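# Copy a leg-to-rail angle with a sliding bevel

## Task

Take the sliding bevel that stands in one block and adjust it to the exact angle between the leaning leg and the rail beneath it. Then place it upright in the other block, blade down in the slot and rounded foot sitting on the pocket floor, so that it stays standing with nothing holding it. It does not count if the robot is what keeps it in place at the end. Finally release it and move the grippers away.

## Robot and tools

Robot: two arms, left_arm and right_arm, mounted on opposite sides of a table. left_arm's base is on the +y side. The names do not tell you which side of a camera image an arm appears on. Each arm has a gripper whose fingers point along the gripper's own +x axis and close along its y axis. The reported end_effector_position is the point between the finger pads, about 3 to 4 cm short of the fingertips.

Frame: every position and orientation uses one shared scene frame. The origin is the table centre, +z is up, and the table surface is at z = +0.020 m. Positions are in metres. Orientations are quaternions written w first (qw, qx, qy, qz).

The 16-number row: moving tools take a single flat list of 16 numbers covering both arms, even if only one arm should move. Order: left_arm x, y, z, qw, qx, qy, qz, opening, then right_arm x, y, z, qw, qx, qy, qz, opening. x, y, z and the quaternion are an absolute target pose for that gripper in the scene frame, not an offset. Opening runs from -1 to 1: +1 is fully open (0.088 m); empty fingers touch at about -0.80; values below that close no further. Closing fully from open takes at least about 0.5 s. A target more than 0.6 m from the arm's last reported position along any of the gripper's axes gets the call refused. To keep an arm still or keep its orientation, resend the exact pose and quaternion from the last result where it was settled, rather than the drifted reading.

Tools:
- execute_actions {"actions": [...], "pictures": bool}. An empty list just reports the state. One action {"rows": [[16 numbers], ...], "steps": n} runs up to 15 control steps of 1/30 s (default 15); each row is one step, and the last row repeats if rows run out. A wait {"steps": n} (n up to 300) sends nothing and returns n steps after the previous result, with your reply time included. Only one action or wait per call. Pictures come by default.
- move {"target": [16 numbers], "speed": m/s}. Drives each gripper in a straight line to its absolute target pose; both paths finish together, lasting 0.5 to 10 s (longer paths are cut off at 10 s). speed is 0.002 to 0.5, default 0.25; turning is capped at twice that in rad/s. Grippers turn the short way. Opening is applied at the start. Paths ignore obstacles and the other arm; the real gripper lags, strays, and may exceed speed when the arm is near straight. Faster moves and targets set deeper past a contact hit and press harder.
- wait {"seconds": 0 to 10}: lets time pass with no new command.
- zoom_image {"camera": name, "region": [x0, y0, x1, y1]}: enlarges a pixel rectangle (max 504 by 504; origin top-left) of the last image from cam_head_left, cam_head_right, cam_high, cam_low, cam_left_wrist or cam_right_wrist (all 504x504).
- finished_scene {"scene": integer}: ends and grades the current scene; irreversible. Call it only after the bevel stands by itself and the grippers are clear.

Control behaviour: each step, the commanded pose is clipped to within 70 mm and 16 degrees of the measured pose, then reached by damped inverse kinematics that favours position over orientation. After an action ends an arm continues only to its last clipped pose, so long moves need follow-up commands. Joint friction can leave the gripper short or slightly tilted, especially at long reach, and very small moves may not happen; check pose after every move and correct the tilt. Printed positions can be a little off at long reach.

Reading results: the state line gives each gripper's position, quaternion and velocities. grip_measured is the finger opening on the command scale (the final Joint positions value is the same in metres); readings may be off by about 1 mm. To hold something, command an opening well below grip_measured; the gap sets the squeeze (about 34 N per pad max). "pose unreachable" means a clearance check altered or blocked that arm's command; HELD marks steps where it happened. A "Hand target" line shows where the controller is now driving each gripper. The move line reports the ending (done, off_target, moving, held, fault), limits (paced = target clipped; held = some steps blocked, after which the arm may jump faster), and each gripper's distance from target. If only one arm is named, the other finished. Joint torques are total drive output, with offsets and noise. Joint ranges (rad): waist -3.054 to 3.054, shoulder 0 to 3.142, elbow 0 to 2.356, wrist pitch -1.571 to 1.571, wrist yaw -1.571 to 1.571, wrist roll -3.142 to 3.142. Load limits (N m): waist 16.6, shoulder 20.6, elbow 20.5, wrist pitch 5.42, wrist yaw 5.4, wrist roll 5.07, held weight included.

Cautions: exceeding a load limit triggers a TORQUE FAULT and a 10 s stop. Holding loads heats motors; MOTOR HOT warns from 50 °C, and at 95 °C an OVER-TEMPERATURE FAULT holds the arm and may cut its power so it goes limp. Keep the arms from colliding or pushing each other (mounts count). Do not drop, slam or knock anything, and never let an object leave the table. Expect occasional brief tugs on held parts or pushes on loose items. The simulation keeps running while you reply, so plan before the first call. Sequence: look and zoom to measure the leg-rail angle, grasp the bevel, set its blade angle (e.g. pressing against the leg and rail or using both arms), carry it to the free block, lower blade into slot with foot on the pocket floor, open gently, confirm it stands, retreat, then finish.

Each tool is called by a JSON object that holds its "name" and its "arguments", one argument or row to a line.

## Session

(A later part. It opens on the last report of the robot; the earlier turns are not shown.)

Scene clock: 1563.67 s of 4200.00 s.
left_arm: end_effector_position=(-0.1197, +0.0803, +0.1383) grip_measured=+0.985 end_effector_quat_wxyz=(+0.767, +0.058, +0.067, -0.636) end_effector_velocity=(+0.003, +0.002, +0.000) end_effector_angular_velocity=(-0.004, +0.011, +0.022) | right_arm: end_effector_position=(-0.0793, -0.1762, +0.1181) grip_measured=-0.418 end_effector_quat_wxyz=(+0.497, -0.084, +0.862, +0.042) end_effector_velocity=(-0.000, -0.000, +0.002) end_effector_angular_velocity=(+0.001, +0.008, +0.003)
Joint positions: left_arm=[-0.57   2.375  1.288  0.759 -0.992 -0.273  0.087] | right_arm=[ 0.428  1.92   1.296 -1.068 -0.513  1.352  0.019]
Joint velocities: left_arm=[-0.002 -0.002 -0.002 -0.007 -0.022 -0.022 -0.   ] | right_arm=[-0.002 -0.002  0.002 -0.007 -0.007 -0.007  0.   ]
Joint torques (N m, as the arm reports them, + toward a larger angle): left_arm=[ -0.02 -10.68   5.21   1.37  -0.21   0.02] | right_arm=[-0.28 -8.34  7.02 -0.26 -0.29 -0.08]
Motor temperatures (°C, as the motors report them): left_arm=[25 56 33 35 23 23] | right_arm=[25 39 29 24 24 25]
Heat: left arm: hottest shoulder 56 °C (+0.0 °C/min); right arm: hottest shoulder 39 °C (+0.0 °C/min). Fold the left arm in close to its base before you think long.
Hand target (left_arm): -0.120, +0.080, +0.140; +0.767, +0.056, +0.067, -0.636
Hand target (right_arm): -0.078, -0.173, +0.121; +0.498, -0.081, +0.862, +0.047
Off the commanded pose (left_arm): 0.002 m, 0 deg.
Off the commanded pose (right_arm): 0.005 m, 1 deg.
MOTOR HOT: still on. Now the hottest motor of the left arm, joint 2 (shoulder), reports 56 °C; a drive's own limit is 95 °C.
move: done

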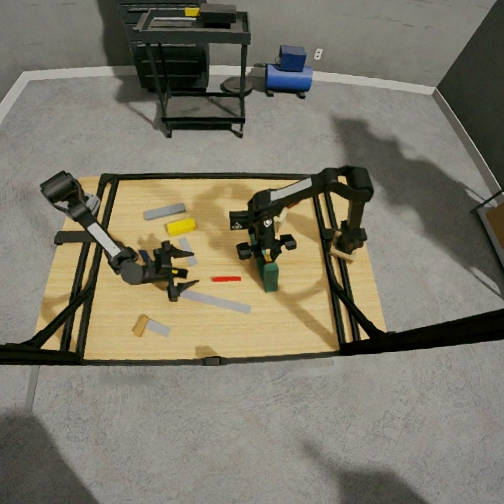

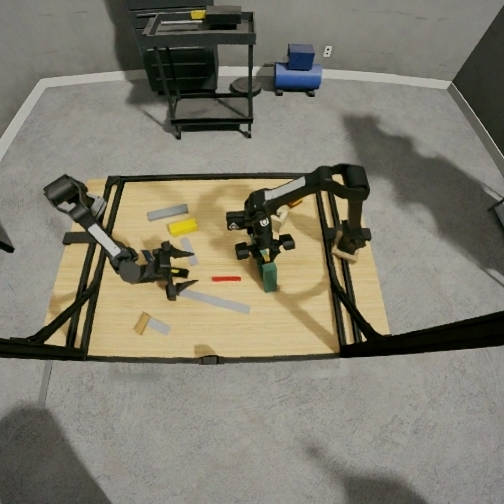

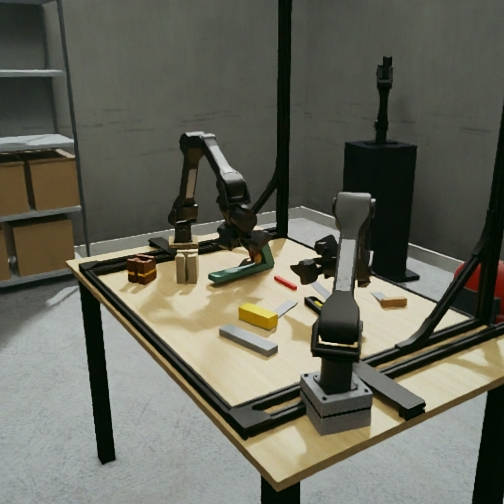

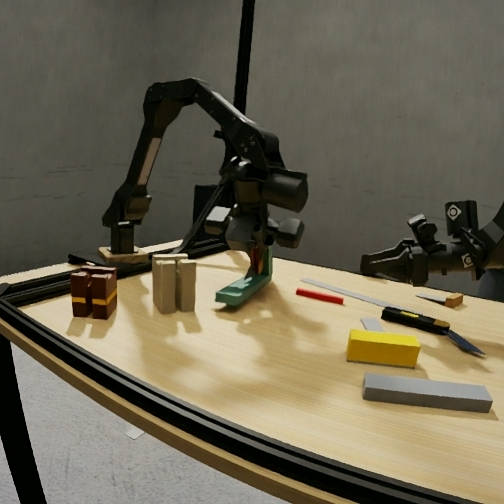

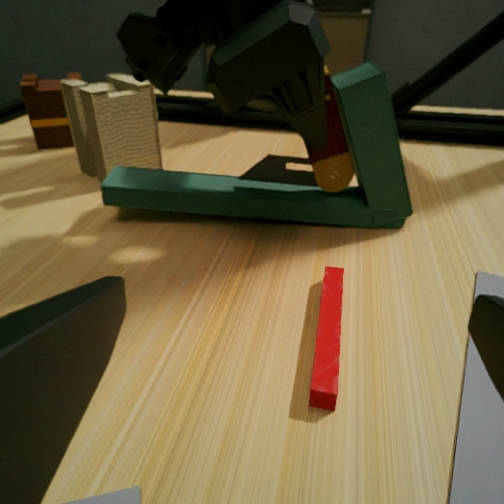

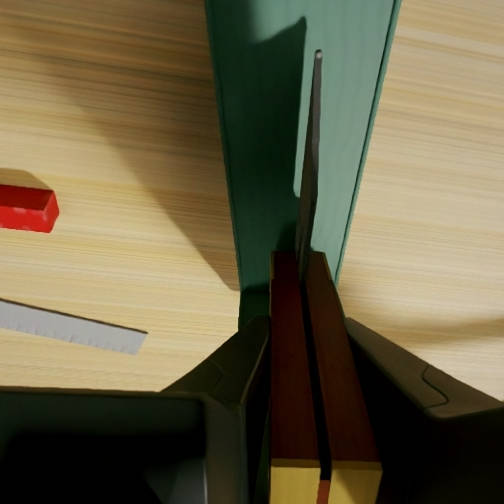

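{"name": "move", "arguments": {
  "target": [0.15,0.2,0.25,0.733,0.17,0.22,-0.62,1,-0.034,-0.165,0.130,0.4978,-0.0807,0.8622,0.0466,-0.68],
  "speed": 0.06
}}

Scene clock: 1589.13 s of 4200.00 s.
left_arm: end_effector_position=(+0.1494, +0.1983, +0.2456) grip_measured=+0.985 end_effector_quat_wxyz=(+0.733, +0.171, +0.226, -0.618) end_effector_velocity=(+0.002, +0.003, +0.001) end_effector_angular_velocity=(+0.007, +0.008, +0.005) | right_arm: end_effector_position=(-0.0354, -0.1674, +0.1308) grip_measured=-0.418 end_effector_quat_wxyz=(+0.498, -0.081, +0.862, +0.047) end_effector_velocity=(-0.001, -0.005, +0.000) end_effector_angular_velocity=(-0.029, +0.010, -0.010)
Joint positions: left_arm=[ 0.019  1.131  0.63  -0.111 -0.334 -0.26   0.087] | right_arm=[ 0.301  1.953  1.396 -1.191 -0.495  1.209  0.019]
Joint velocities: left_arm=[ 0.007 -0.012  0.002 -0.022  0.007 -0.007  0.   ] | right_arm=[-0.002  0.002 -0.002 -0.022 -0.007  0.007  0.   ]
Joint torques (N m, as the arm reports them, + toward a larger angle): left_arm=[ 0.39 -4.16  7.56  1.31 -0.06  0.2 ] | right_arm=[-0.3  -7.12  7.15 -0.36 -0.3  -0.11]
Motor temperatures (°C, as the motors report them): left_arm=[25 56 33 35 23 23] | right_arm=[25 39 31 24 24 25]
Heat: left arm: hottest shoulder 56 °C (+0.0 °C/min); right arm: hottest shoulder 39 °C (+0.0 °C/min). Fold the left arm in close to its base before you think long.
Hand target (left_arm): +0.150, +0.198, +0.249; +0.734, +0.169, +0.223, -0.619
Hand target (right_arm): -0.034, -0.165, +0.130; +0.498, -0.081, +0.862, +0.046
Off the commanded pose (left_arm): 0.005 m, 1 deg.
Off the commanded pose (right_arm): 0.003 m, 0 deg.
MOTOR HOT: still on. Now the hottest motor of the left arm, joint 2 (shoulder), reports 56 °C; a drive's own limit is 95 °C.
move: done

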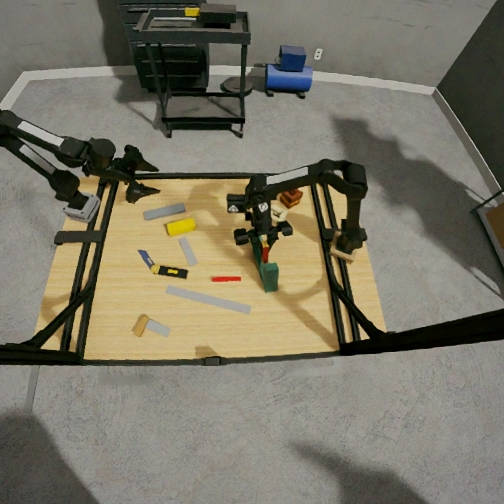

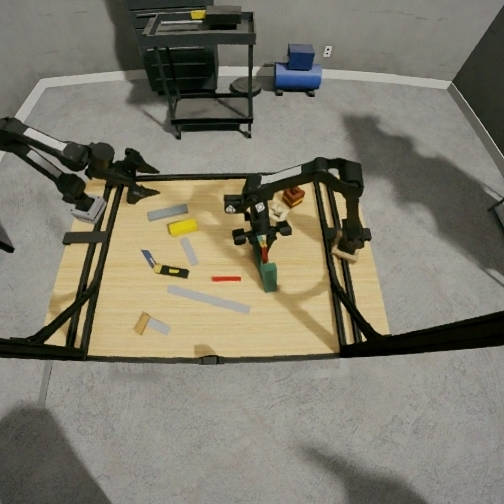

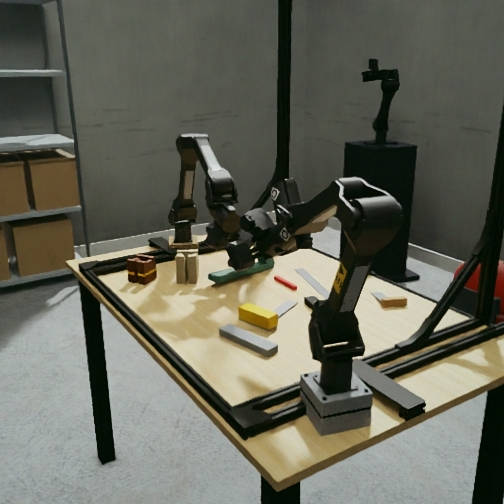

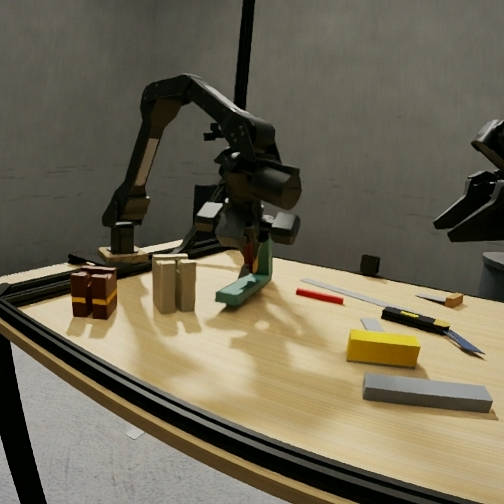

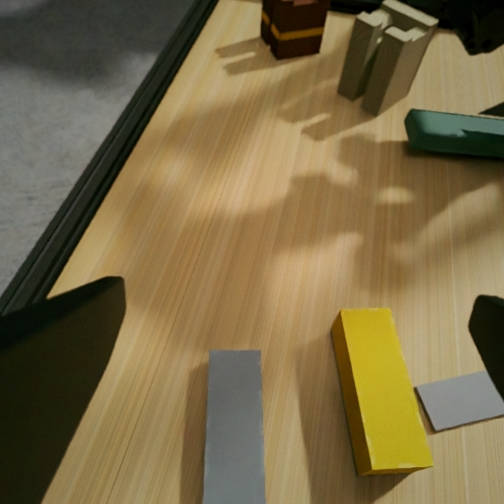

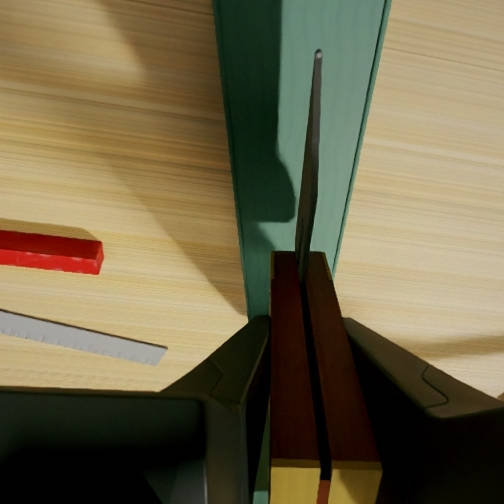

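{"name": "move", "arguments": {
  "target": [0.15,0.2,0.25,0.733,0.17,0.22,-0.62,1,-0.03,-0.165,0.218,0.6634,-0.0970,0.7367,0.0873,-0.68],
  "speed": 0.06
}}

{"name": "move", "arguments": {
  "target": [0.15,0.2,0.25,0.733,0.17,0.22,-0.62,1,0.228,-0.305,0.228,0.6678,-0.1982,0.6915,0.1915,-0.68],
  "speed": 0.08
}}

Scene clock: 1612.47 s of 4200.00 s.
left_arm: end_effector_position=(+0.1499, +0.1992, +0.2484) grip_measured=+0.985 end_effector_quat_wxyz=(+0.733, +0.170, +0.223, -0.619) end_effector_velocity=(+0.003, +0.003, -0.003) end_effector_angular_velocity=(+0.017, -0.011, +0.020) | right_arm: end_effector_position=(-0.0293, -0.1653, +0.2098) grip_measured=-0.418 end_effector_quat_wxyz=(+0.661, -0.105, +0.739, +0.077) end_effector_velocity=(-0.002, -0.000, +0.003) end_effector_angular_velocity=(-0.000, +0.021, -0.025)
Joint positions: left_arm=[ 0.021  1.12   0.631 -0.116 -0.333 -0.255  0.087] | right_arm=[ 0.452  1.842  1.645 -1.425 -0.105  1.33   0.019]
Joint velocities: left_arm=[-0.002 -0.002 -0.002 -0.022 -0.022 -0.007  0.   ] | right_arm=[-0.002 -0.002  0.007 -0.007 -0.022  0.022 -0.   ]
Joint torques (N m, as the arm reports them, + toward a larger angle): left_arm=[-0.13 -4.12  6.97  1.31 -0.2   0.19] | right_arm=[  0.33 -10.32   7.8   -0.13   0.04   0.1 ]
Motor temperatures (°C, as the motors report them): left_arm=[25 49 35 35 23 23] | right_arm=[25 39 32 23 24 25]
Heat: left arm: hottest shoulder 49 °C (-7.1 °C/min); right arm: hottest shoulder 39 °C (+0.0 °C/min). Fold the left arm in close to its base before you think long.
Hand target (left_arm): +0.150, +0.200, +0.250; +0.733, +0.170, +0.220, -0.620
Hand target (right_arm): -0.030, -0.164, +0.219; +0.663, -0.096, +0.737, +0.088
Off the commanded pose (left_arm): 0.002 m, 0 deg.
Off the commanded pose (right_arm): 0.008 m, 1 deg.
MOTOR HOT: still on. Now the hottest motor of the left arm, joint 2 (shoulder), reports 49 °C; a drive's own limit is 95 °C.
move: done

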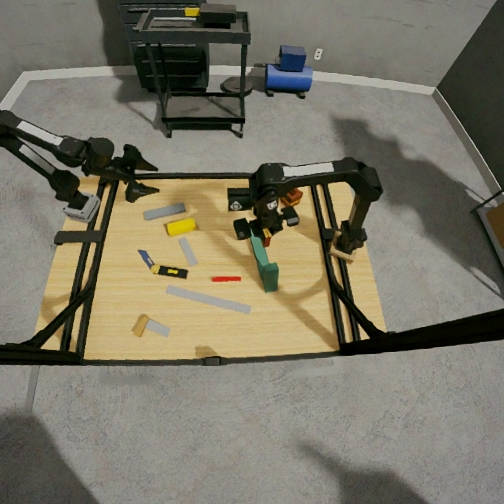

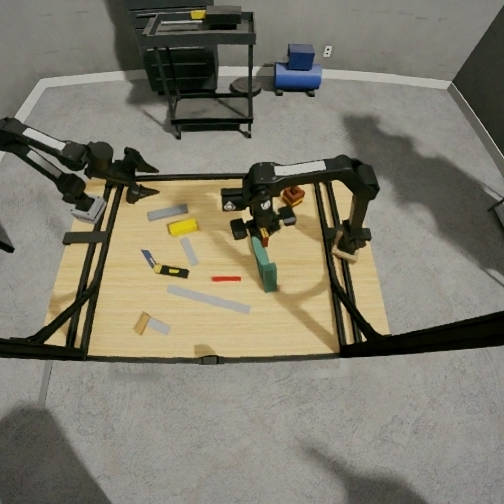

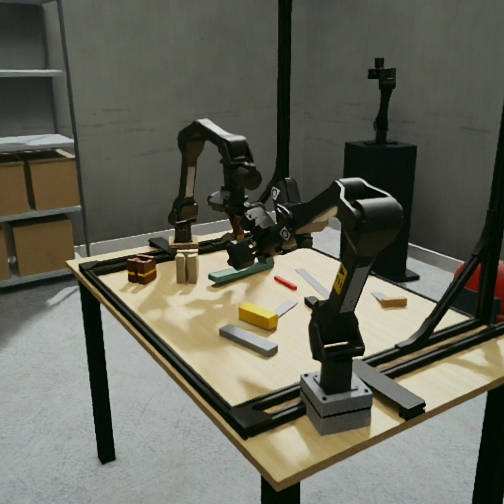

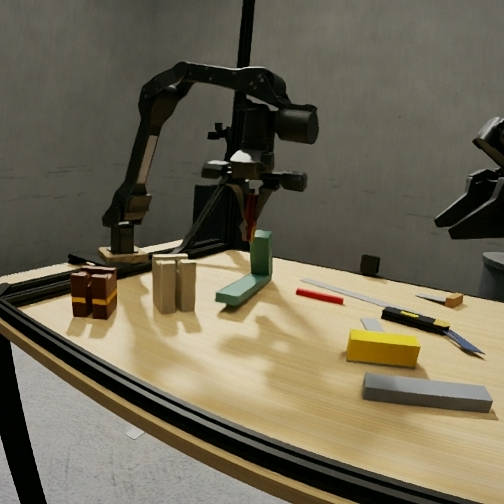

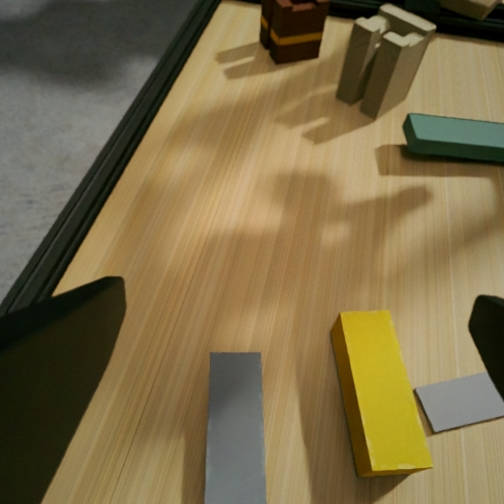

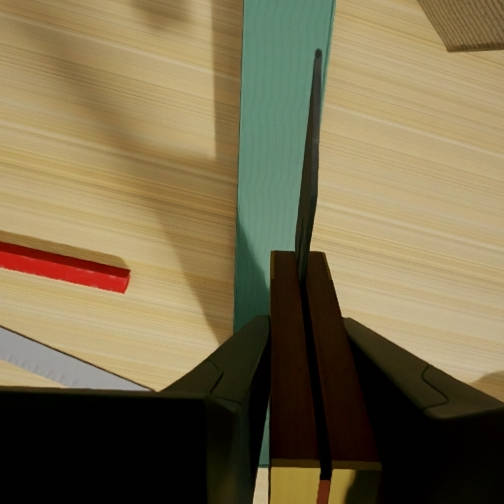

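Scene clock: 1616.47 s of 4200.00 s.
left_arm: end_effector_position=(+0.1499, +0.1992, +0.2484) grip_measured=+0.985 end_effector_quat_wxyz=(+0.733, +0.170, +0.223, -0.619) end_effector_velocity=(+0.000, +0.001, +0.001) end_effector_angular_velocity=(+0.000, +0.001, +0.008) | right_arm: end_effector_position=(+0.2275, -0.3060, +0.2280) grip_measured=-0.418 end_effector_quat_wxyz=(+0.667, -0.199, +0.692, +0.189) end_effector_velocity=(-0.003, +0.003, +0.001) end_effector_angular_velocity=(+0.016, +0.016, +0.009)
Joint positions: left_arm=[ 0.021  1.12   0.631 -0.116 -0.333 -0.255  0.087] | right_arm=[-0.457  1.719  1.571 -1.461 -0.001  0.126  0.019]
Joint velocities: left_arm=[-0.002 -0.002  0.002 -0.007 -0.007 -0.007 -0.   ] | right_arm=[ 0.002  0.002  0.007 -0.007 -0.022 -0.007 -0.   ]
Joint torques (N m, as the arm reports them, + toward a larger angle): left_arm=[-0.16 -4.1   6.97  1.32 -0.2   0.19] | right_arm=[-0.3  -5.99  7.74 -0.09  0.05 -0.08]
Motor temperatures (°C, as the motors report them): left_arm=[25 49 35 35 23 23] | right_arm=[25 39 32 23 24 25]
Heat: left arm: hottest shoulder 49 °C (-7.1 °C/min); right arm: hottest shoulder 39 °C (+0.0 °C/min). Fold the left arm in close to its base before you think long.
Hand target (left_arm): +0.150, +0.200, +0.250; +0.733, +0.170, +0.220, -0.620
Hand target (right_arm): +0.231, -0.305, +0.228; +0.667, -0.200, +0.692, +0.189
Off the commanded pose (left_arm): 0.002 m, 0 deg.
Off the commanded pose (right_arm): 0.001 m, 0 deg.
MOTOR HOT: still on. Now the hottest motor of the left arm, joint 2 (shoulder), reports 49 °C; a drive's own limit is 95 °C.
move: done

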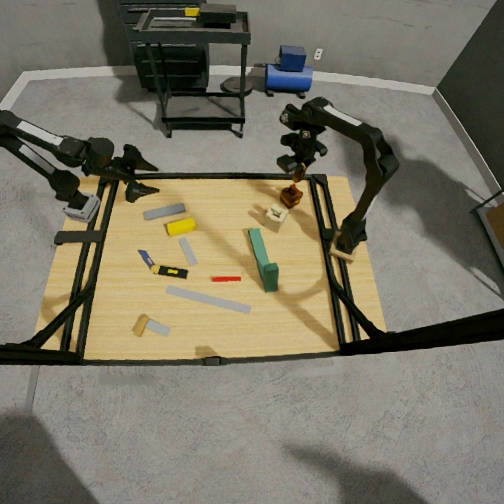

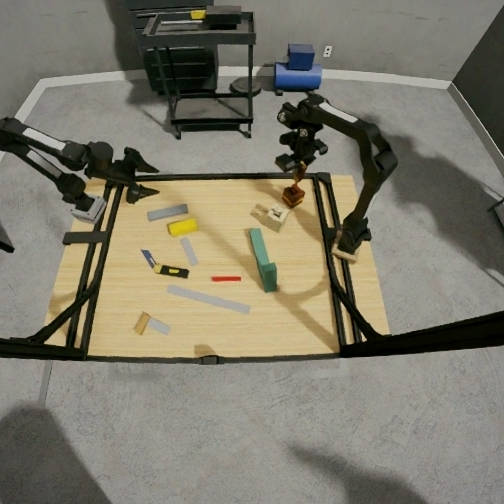

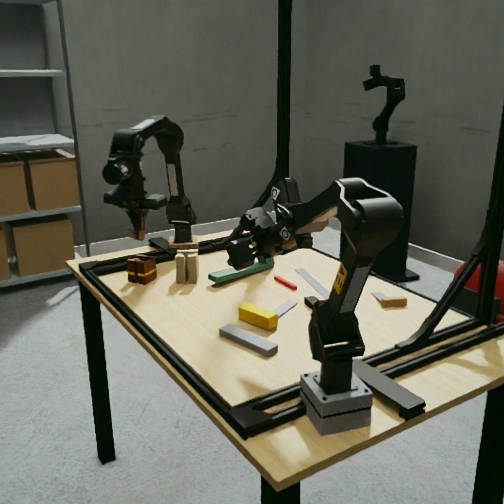

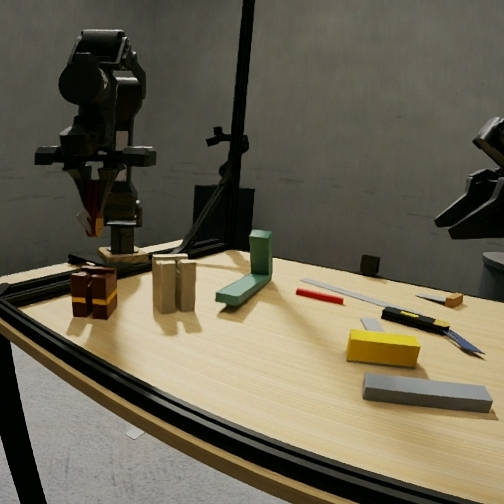

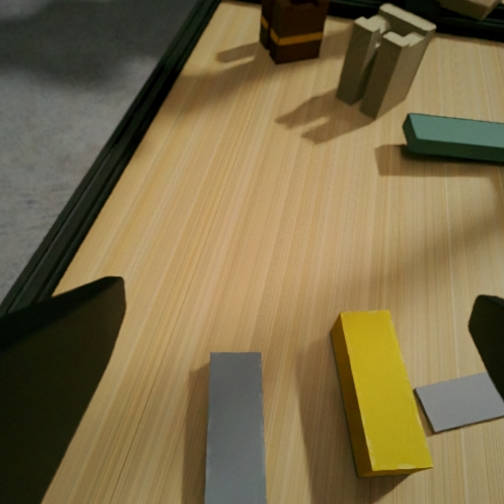

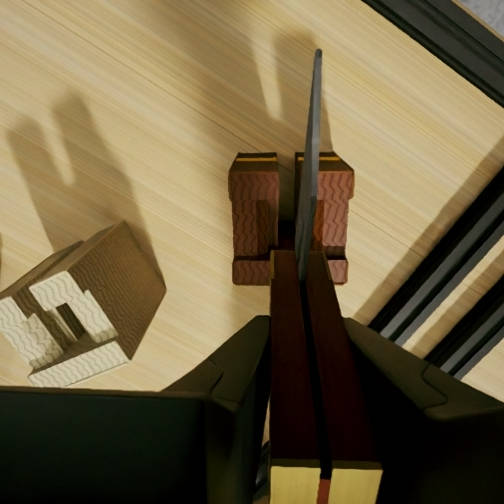

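{"name": "zoom_image", "arguments": {
  "camera": "cam_right_wrist",
  "region": [210, 130, 380, 310]
}}

Region (210, 130, 380, 310) of cam_right_wrist's 504x504 image, scaled by 2.800, with more detail than that image has.

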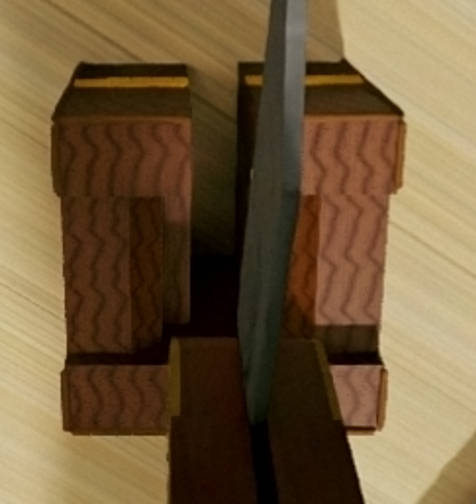

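{"name": "move", "arguments": {
  "target": [0.006,0.026,0.15,0.8713,0.042,0.076,-0.483,1,0.229,-0.305,0.203,0.6243,-0.2096,0.7310,0.1790,-0.68],
  "speed": 0.08
}}

Scene clock: 1675.07 s of 4200.00 s.
left_arm: end_effector_position=(+0.0074, +0.0275, +0.1528) grip_measured=+0.985 end_effector_quat_wxyz=(+0.871, +0.040, +0.076, -0.484) end_effector_velocity=(-0.001, -0.001, +0.003) end_effector_angular_velocity=(+0.001, -0.000, +0.006) | right_arm: end_effector_position=(+0.2277, -0.3051, +0.2046) grip_measured=-0.418 end_effector_quat_wxyz=(+0.628, -0.210, +0.728, +0.180) end_effector_velocity=(-0.002, -0.001, +0.000) end_effector_angular_velocity=(+0.002, +0.011, +0.004)
Joint positions: left_arm=[-0.332  2.343  1.326  0.618 -1.117 -0.366  0.087] | right_arm=[-0.462  1.809  1.577 -1.486 -0.015  0.117  0.019]
Joint velocities: left_arm=[-0.002 -0.002  0.012 -0.022 -0.007 -0.007 -0.   ] | right_arm=[-0.002 -0.002 -0.002 -0.007 -0.007 -0.007 -0.   ]
Joint torques (N m, as the arm reports them, + toward a larger angle): left_arm=[-0.35 -8.89  6.23  1.47 -0.35  0.2 ] | right_arm=[-0.29 -6.48  6.6  -0.28 -0.15 -0.1 ]
Motor temperatures (°C, as the motors report them): left_arm=[25 44 36 35 23 23] | right_arm=[25 37 34 23 24 25]
Heat: left arm: hottest shoulder 44 °C (-5.0 °C/min); right arm: hottest shoulder 37 °C (-3.0 °C/min).
Hand target (left_arm): +0.005, +0.027, +0.151; +0.871, +0.042, +0.073, -0.484
Hand target (right_arm): +0.229, -0.305, +0.203; +0.624, -0.210, +0.731, +0.179
Off the commanded pose (left_arm): 0.003 m, 0 deg.
Off the commanded pose (right_arm): 0.002 m, 1 deg.
MOTOR HOT: cleared. Now the hottest motor of the left arm, joint 2 (shoulder), reports 44 °C.
move: done

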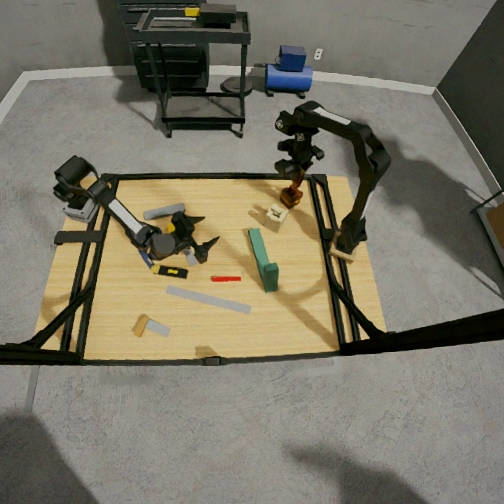

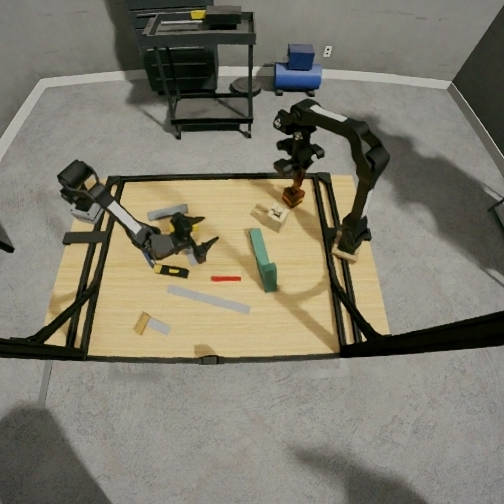

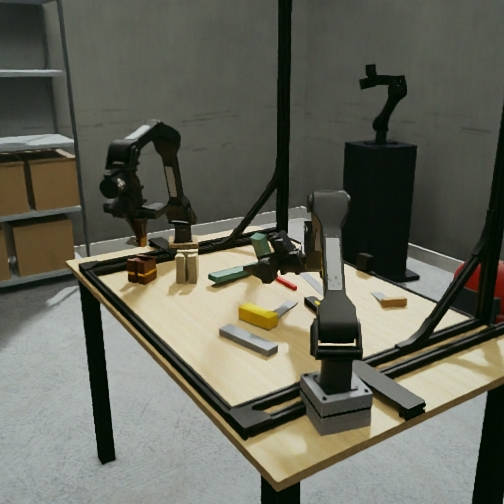

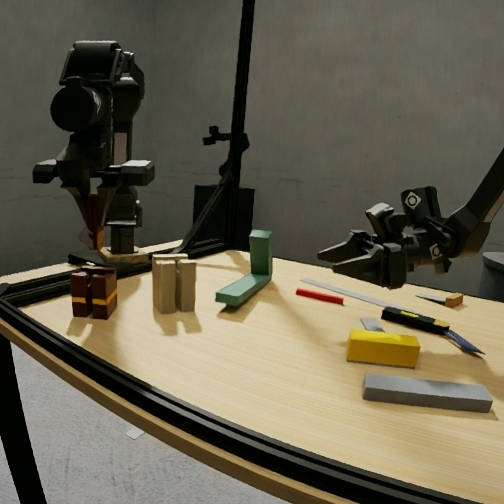

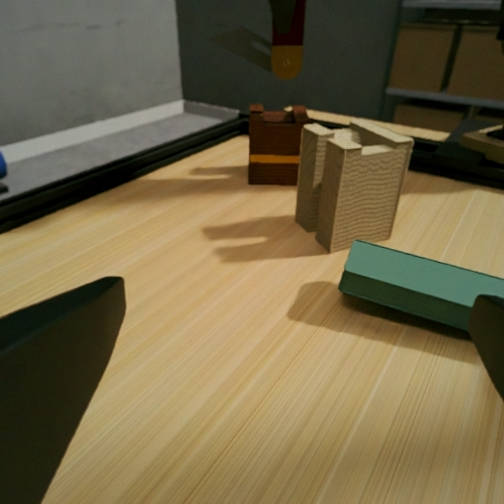

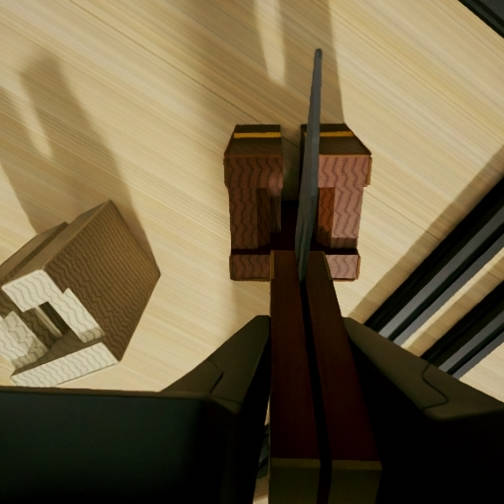

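{"name": "zoom_image", "arguments": {
  "camera": "cam_left_wrist",
  "region": [200, 0, 380, 200]
}}

Region (200, 0, 380, 200) of cam_left_wrist's 504x504 image, scaled by 2.520, with more detail than that image has; it fills the left 454 columns of this view, and the rest is white.

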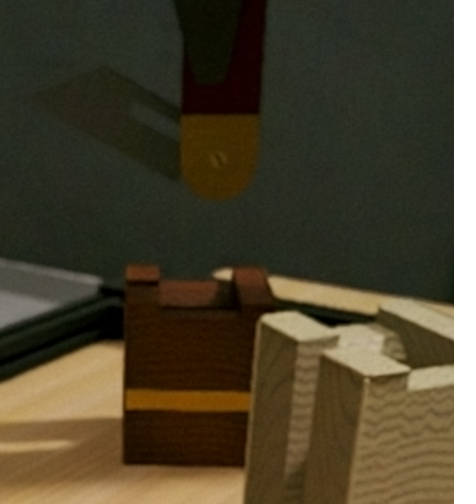

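{"name": "move", "arguments": {
  "target": [0.006,0.026,0.15,0.8713,0.042,0.076,-0.483,1,0.2365,-0.300,0.186,0.6147,-0.2119,0.7391,0.1762,-0.68],
  "speed": 0.02
}}

{"name": "zoom_image", "arguments": {
  "camera": "cam_left_wrist",
  "region": [200, 0, 380, 200]
}}

Scene clock: 1716.03 s of 4200.00 s.
left_arm: end_effector_position=(+0.0067, +0.0275, +0.1500) grip_measured=+0.985 end_effector_quat_wxyz=(+0.871, +0.045, +0.075, -0.484) end_effector_velocity=(-0.003, +0.002, +0.001) end_effector_angular_velocity=(-0.003, +0.002, +0.001) | right_arm: end_effector_position=(+0.2338, -0.3013, +0.1872) grip_measured=-0.418 end_effector_quat_wxyz=(+0.615, -0.213, +0.739, +0.175) end_effector_velocity=(-0.000, +0.002, -0.000) end_effector_angular_velocity=(+0.011, -0.000, +0.008)
Joint positions: left_arm=[-0.333  2.349  1.33   0.61  -1.118 -0.364  0.087] | right_arm=[-0.466  1.868  1.578 -1.463 -0.017  0.114  0.019]
Joint velocities: left_arm=[-0.007 -0.002  0.002 -0.007 -0.007 -0.007 -0.   ] | right_arm=[ 0.002 -0.002 -0.002  0.007 -0.007 -0.007  0.   ]
Joint torques (N m, as the arm reports them, + toward a larger angle): left_arm=[-0.03 -9.74  6.37  1.1  -0.3  -0.18] | right_arm=[-0.29 -6.85  7.02 -0.03 -0.16 -0.1 ]
Motor temperatures (°C, as the motors report them): left_arm=[25 50 36 35 23 23] | right_arm=[25 37 33 23 24 25]
Heat: left arm: hottest shoulder 50 °C (+6.0 °C/min); right arm: hottest shoulder 37 °C (+0.0 °C/min). Fold the left arm in close to its base before you think long.
Hand target (left_arm): +0.006, +0.026, +0.150; +0.871, +0.042, +0.076, -0.483
Hand target (right_arm): +0.236, -0.300, +0.186; +0.615, -0.212, +0.739, +0.176
Off the commanded pose (left_arm): 0.002 m, 0 deg.
Off the commanded pose (right_arm): 0.003 m, 0 deg.
MOTOR HOT: a motor of the left arm reached 50 °C. Now the hottest motor of the left arm, joint 2 (shoulder), reports 50 °C. The temperature limit of the motors' drives, at which the controller stops that arm, is 95 °C. To cool a motor, set the load down, stop pushing, or move to a pose that needs little force.
move: done

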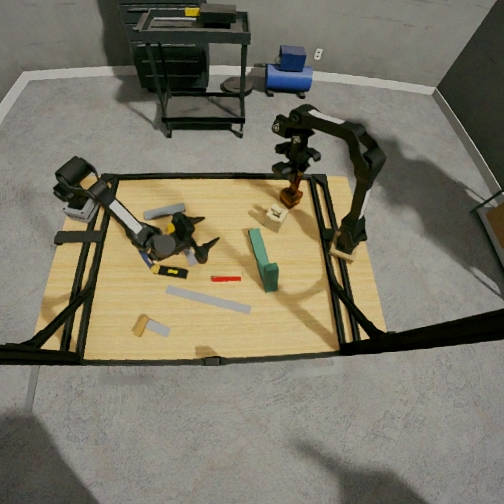

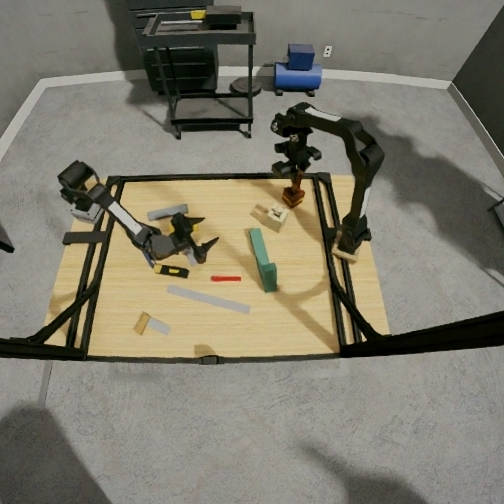

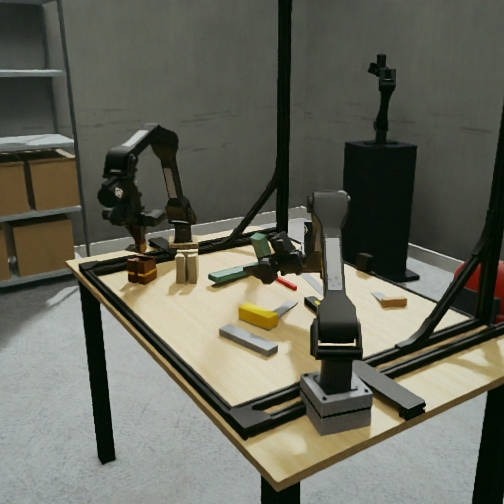

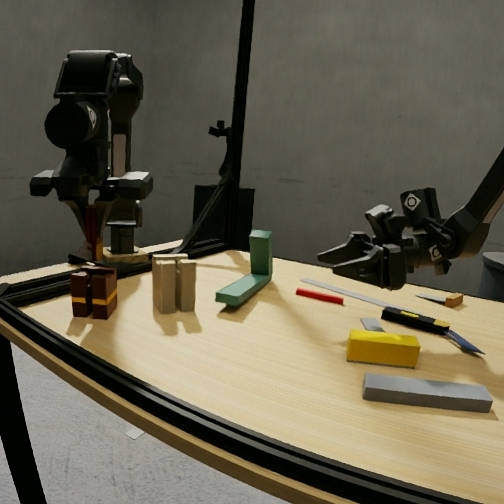

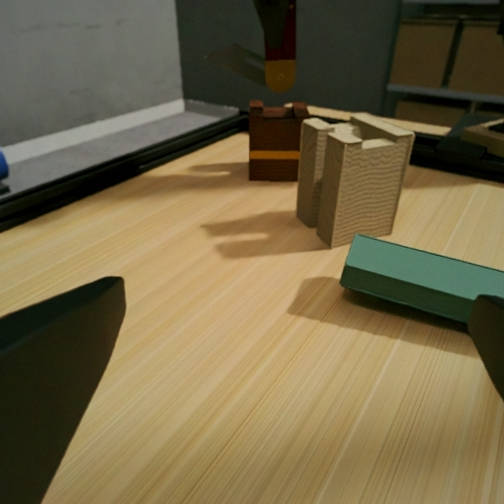

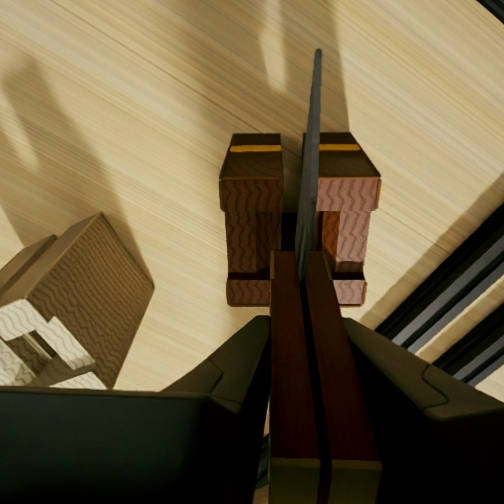

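Region (200, 0, 380, 200) of cam_left_wrist's 504x504 image, scaled by 2.520, with more detail than that image has; it fills the left 454 columns of this view, and the rest is white.

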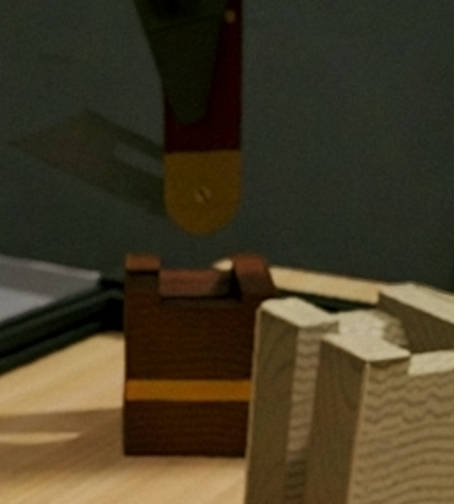

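{"name": "zoom_image", "arguments": {
  "camera": "cam_low",
  "region": [50, 200, 140, 330]
}}

Region (50, 200, 140, 330) of cam_low's 504x504 image, scaled by 3.877, with more detail than that image has; it fills the left 349 columns of this view, and the rest is white.

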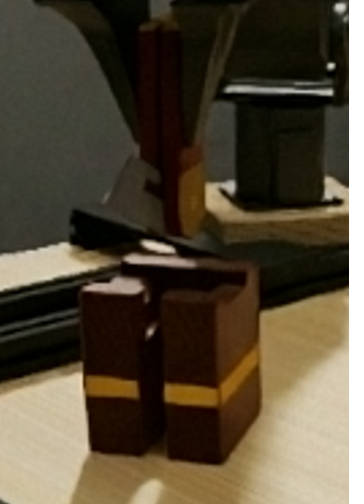

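{"name": "move", "arguments": {
  "target": [0.006,0.026,0.15,0.8713,0.042,0.076,-0.483,1,0.2375,-0.3025,0.174,0.6147,-0.2119,0.7391,0.1762,-0.68],
  "speed": 0.01
}}

{"name": "zoom_image", "arguments": {
  "camera": "cam_left_wrist",
  "region": [200, 0, 380, 200]
}}

{"name": "zoom_image", "arguments": {
  "camera": "cam_right_wrist",
  "region": [200, 100, 400, 330]
}}

Scene clock: 1756.90 s of 4200.00 s.
left_arm: end_effector_position=(+0.0064, +0.0270, +0.1493) grip_measured=+0.985 end_effector_quat_wxyz=(+0.871, +0.045, +0.075, -0.484) end_effector_velocity=(-0.000, +0.001, -0.001) end_effector_angular_velocity=(-0.015, +0.017, +0.008) | right_arm: end_effector_position=(+0.2377, -0.3010, +0.1776) grip_measured=-0.418 end_effector_quat_wxyz=(+0.619, -0.211, +0.735, +0.177) end_effector_velocity=(-0.004, -0.003, -0.002) end_effector_angular_velocity=(-0.002, +0.020, +0.018)
Joint positions: left_arm=[-0.333  2.353  1.334  0.609 -1.118 -0.366  0.087] | right_arm=[-0.473  1.873  1.549 -1.418 -0.018  0.107  0.019]
Joint velocities: left_arm=[-0.002  0.002 -0.002  0.007 -0.007 -0.022 -0.   ] | right_arm=[-0.002 -0.002 -0.012 -0.007 -0.007 -0.022  0.   ]
Joint torques (N m, as the arm reports them, + toward a larger angle): left_arm=[ -0.01 -10.16   6.01   1.16  -0.3   -0.12] | right_arm=[-0.29 -7.49  4.85 -0.02 -0.08 -0.1 ]
Motor temperatures (°C, as the motors report them): left_arm=[25 52 35 34 23 23] | right_arm=[25 38 33 23 24 25]
Heat: left arm: hottest shoulder 52 °C (+5.0 °C/min); right arm: hottest shoulder 38 °C (+1.0 °C/min). Fold the left arm in close to its base before you think long.
Hand target (left_arm): +0.006, +0.026, +0.150; +0.871, +0.042, +0.076, -0.483
Hand target (right_arm): +0.237, -0.303, +0.174; +0.615, -0.212, +0.739, +0.176
Off the commanded pose (left_arm): 0.001 m, 0 deg.
Off the commanded pose (right_arm): 0.004 m, 1 deg.
MOTOR HOT: still on. Now the hottest motor of the left arm, joint 2 (shoulder), reports 52 °C; a drive's own limit is 95 °C.
move: done

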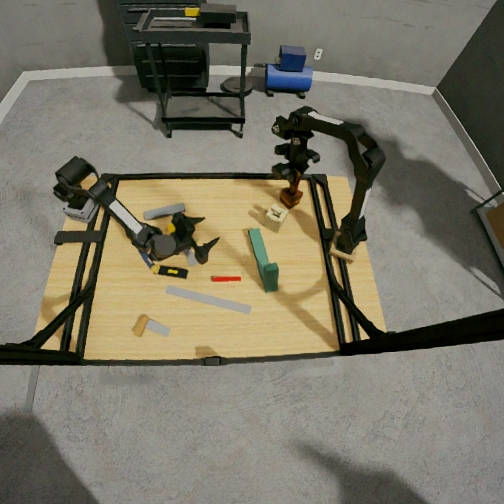

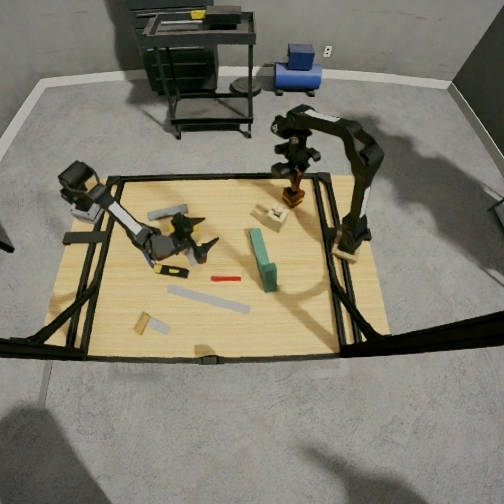

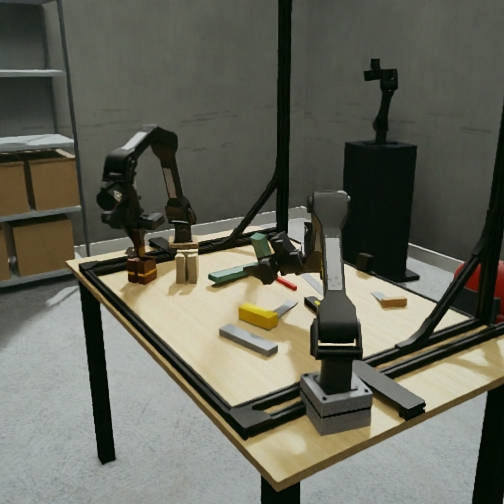

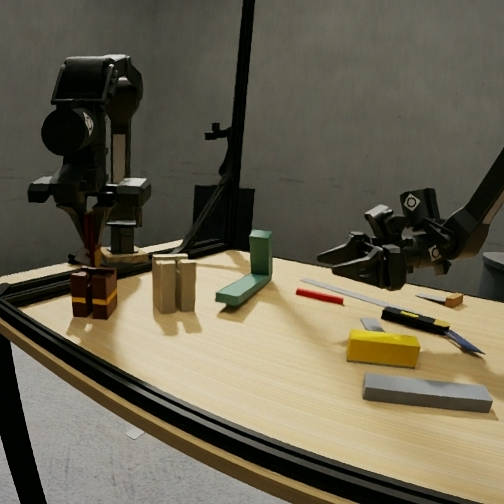

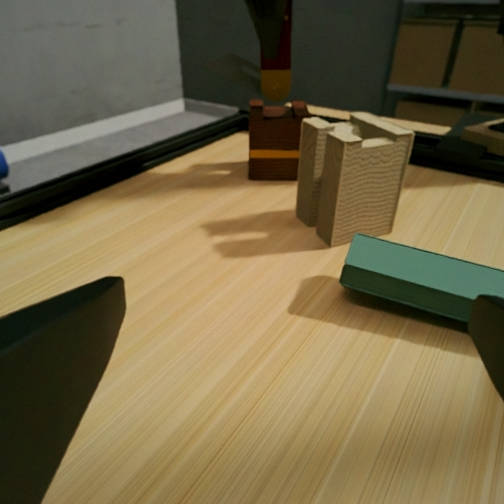

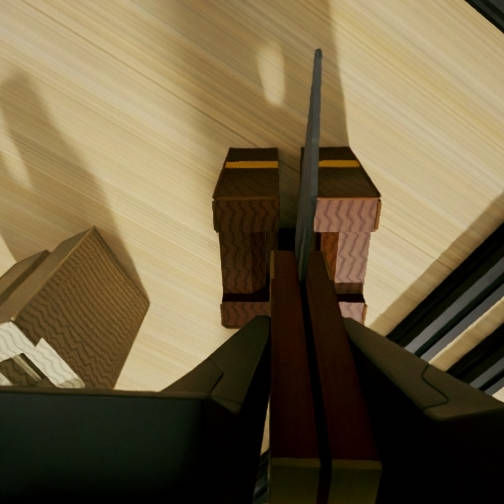

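Region (200, 0, 380, 200) of cam_left_wrist's 504x504 image, scaled by 2.520, with more detail than that image has; it fills the left 454 columns of this view, and the rest is white.

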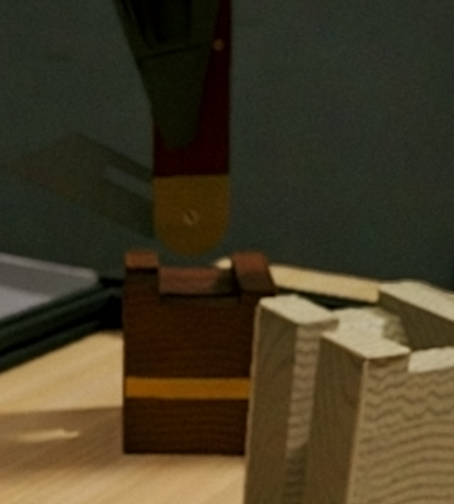

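Region (200, 100, 400, 330) of cam_right_wrist's 504x504 image, scaled by 2.191, with more detail than that image has; it fills the left 438 columns of this view, and the rest is white.

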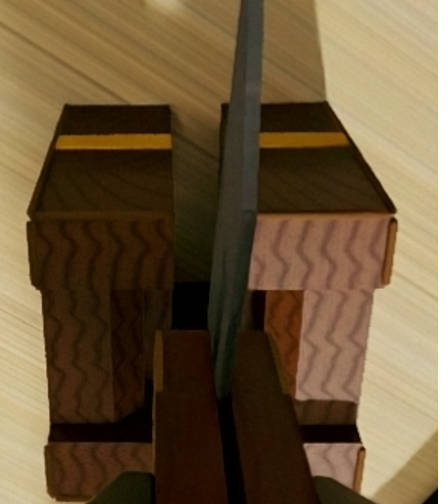

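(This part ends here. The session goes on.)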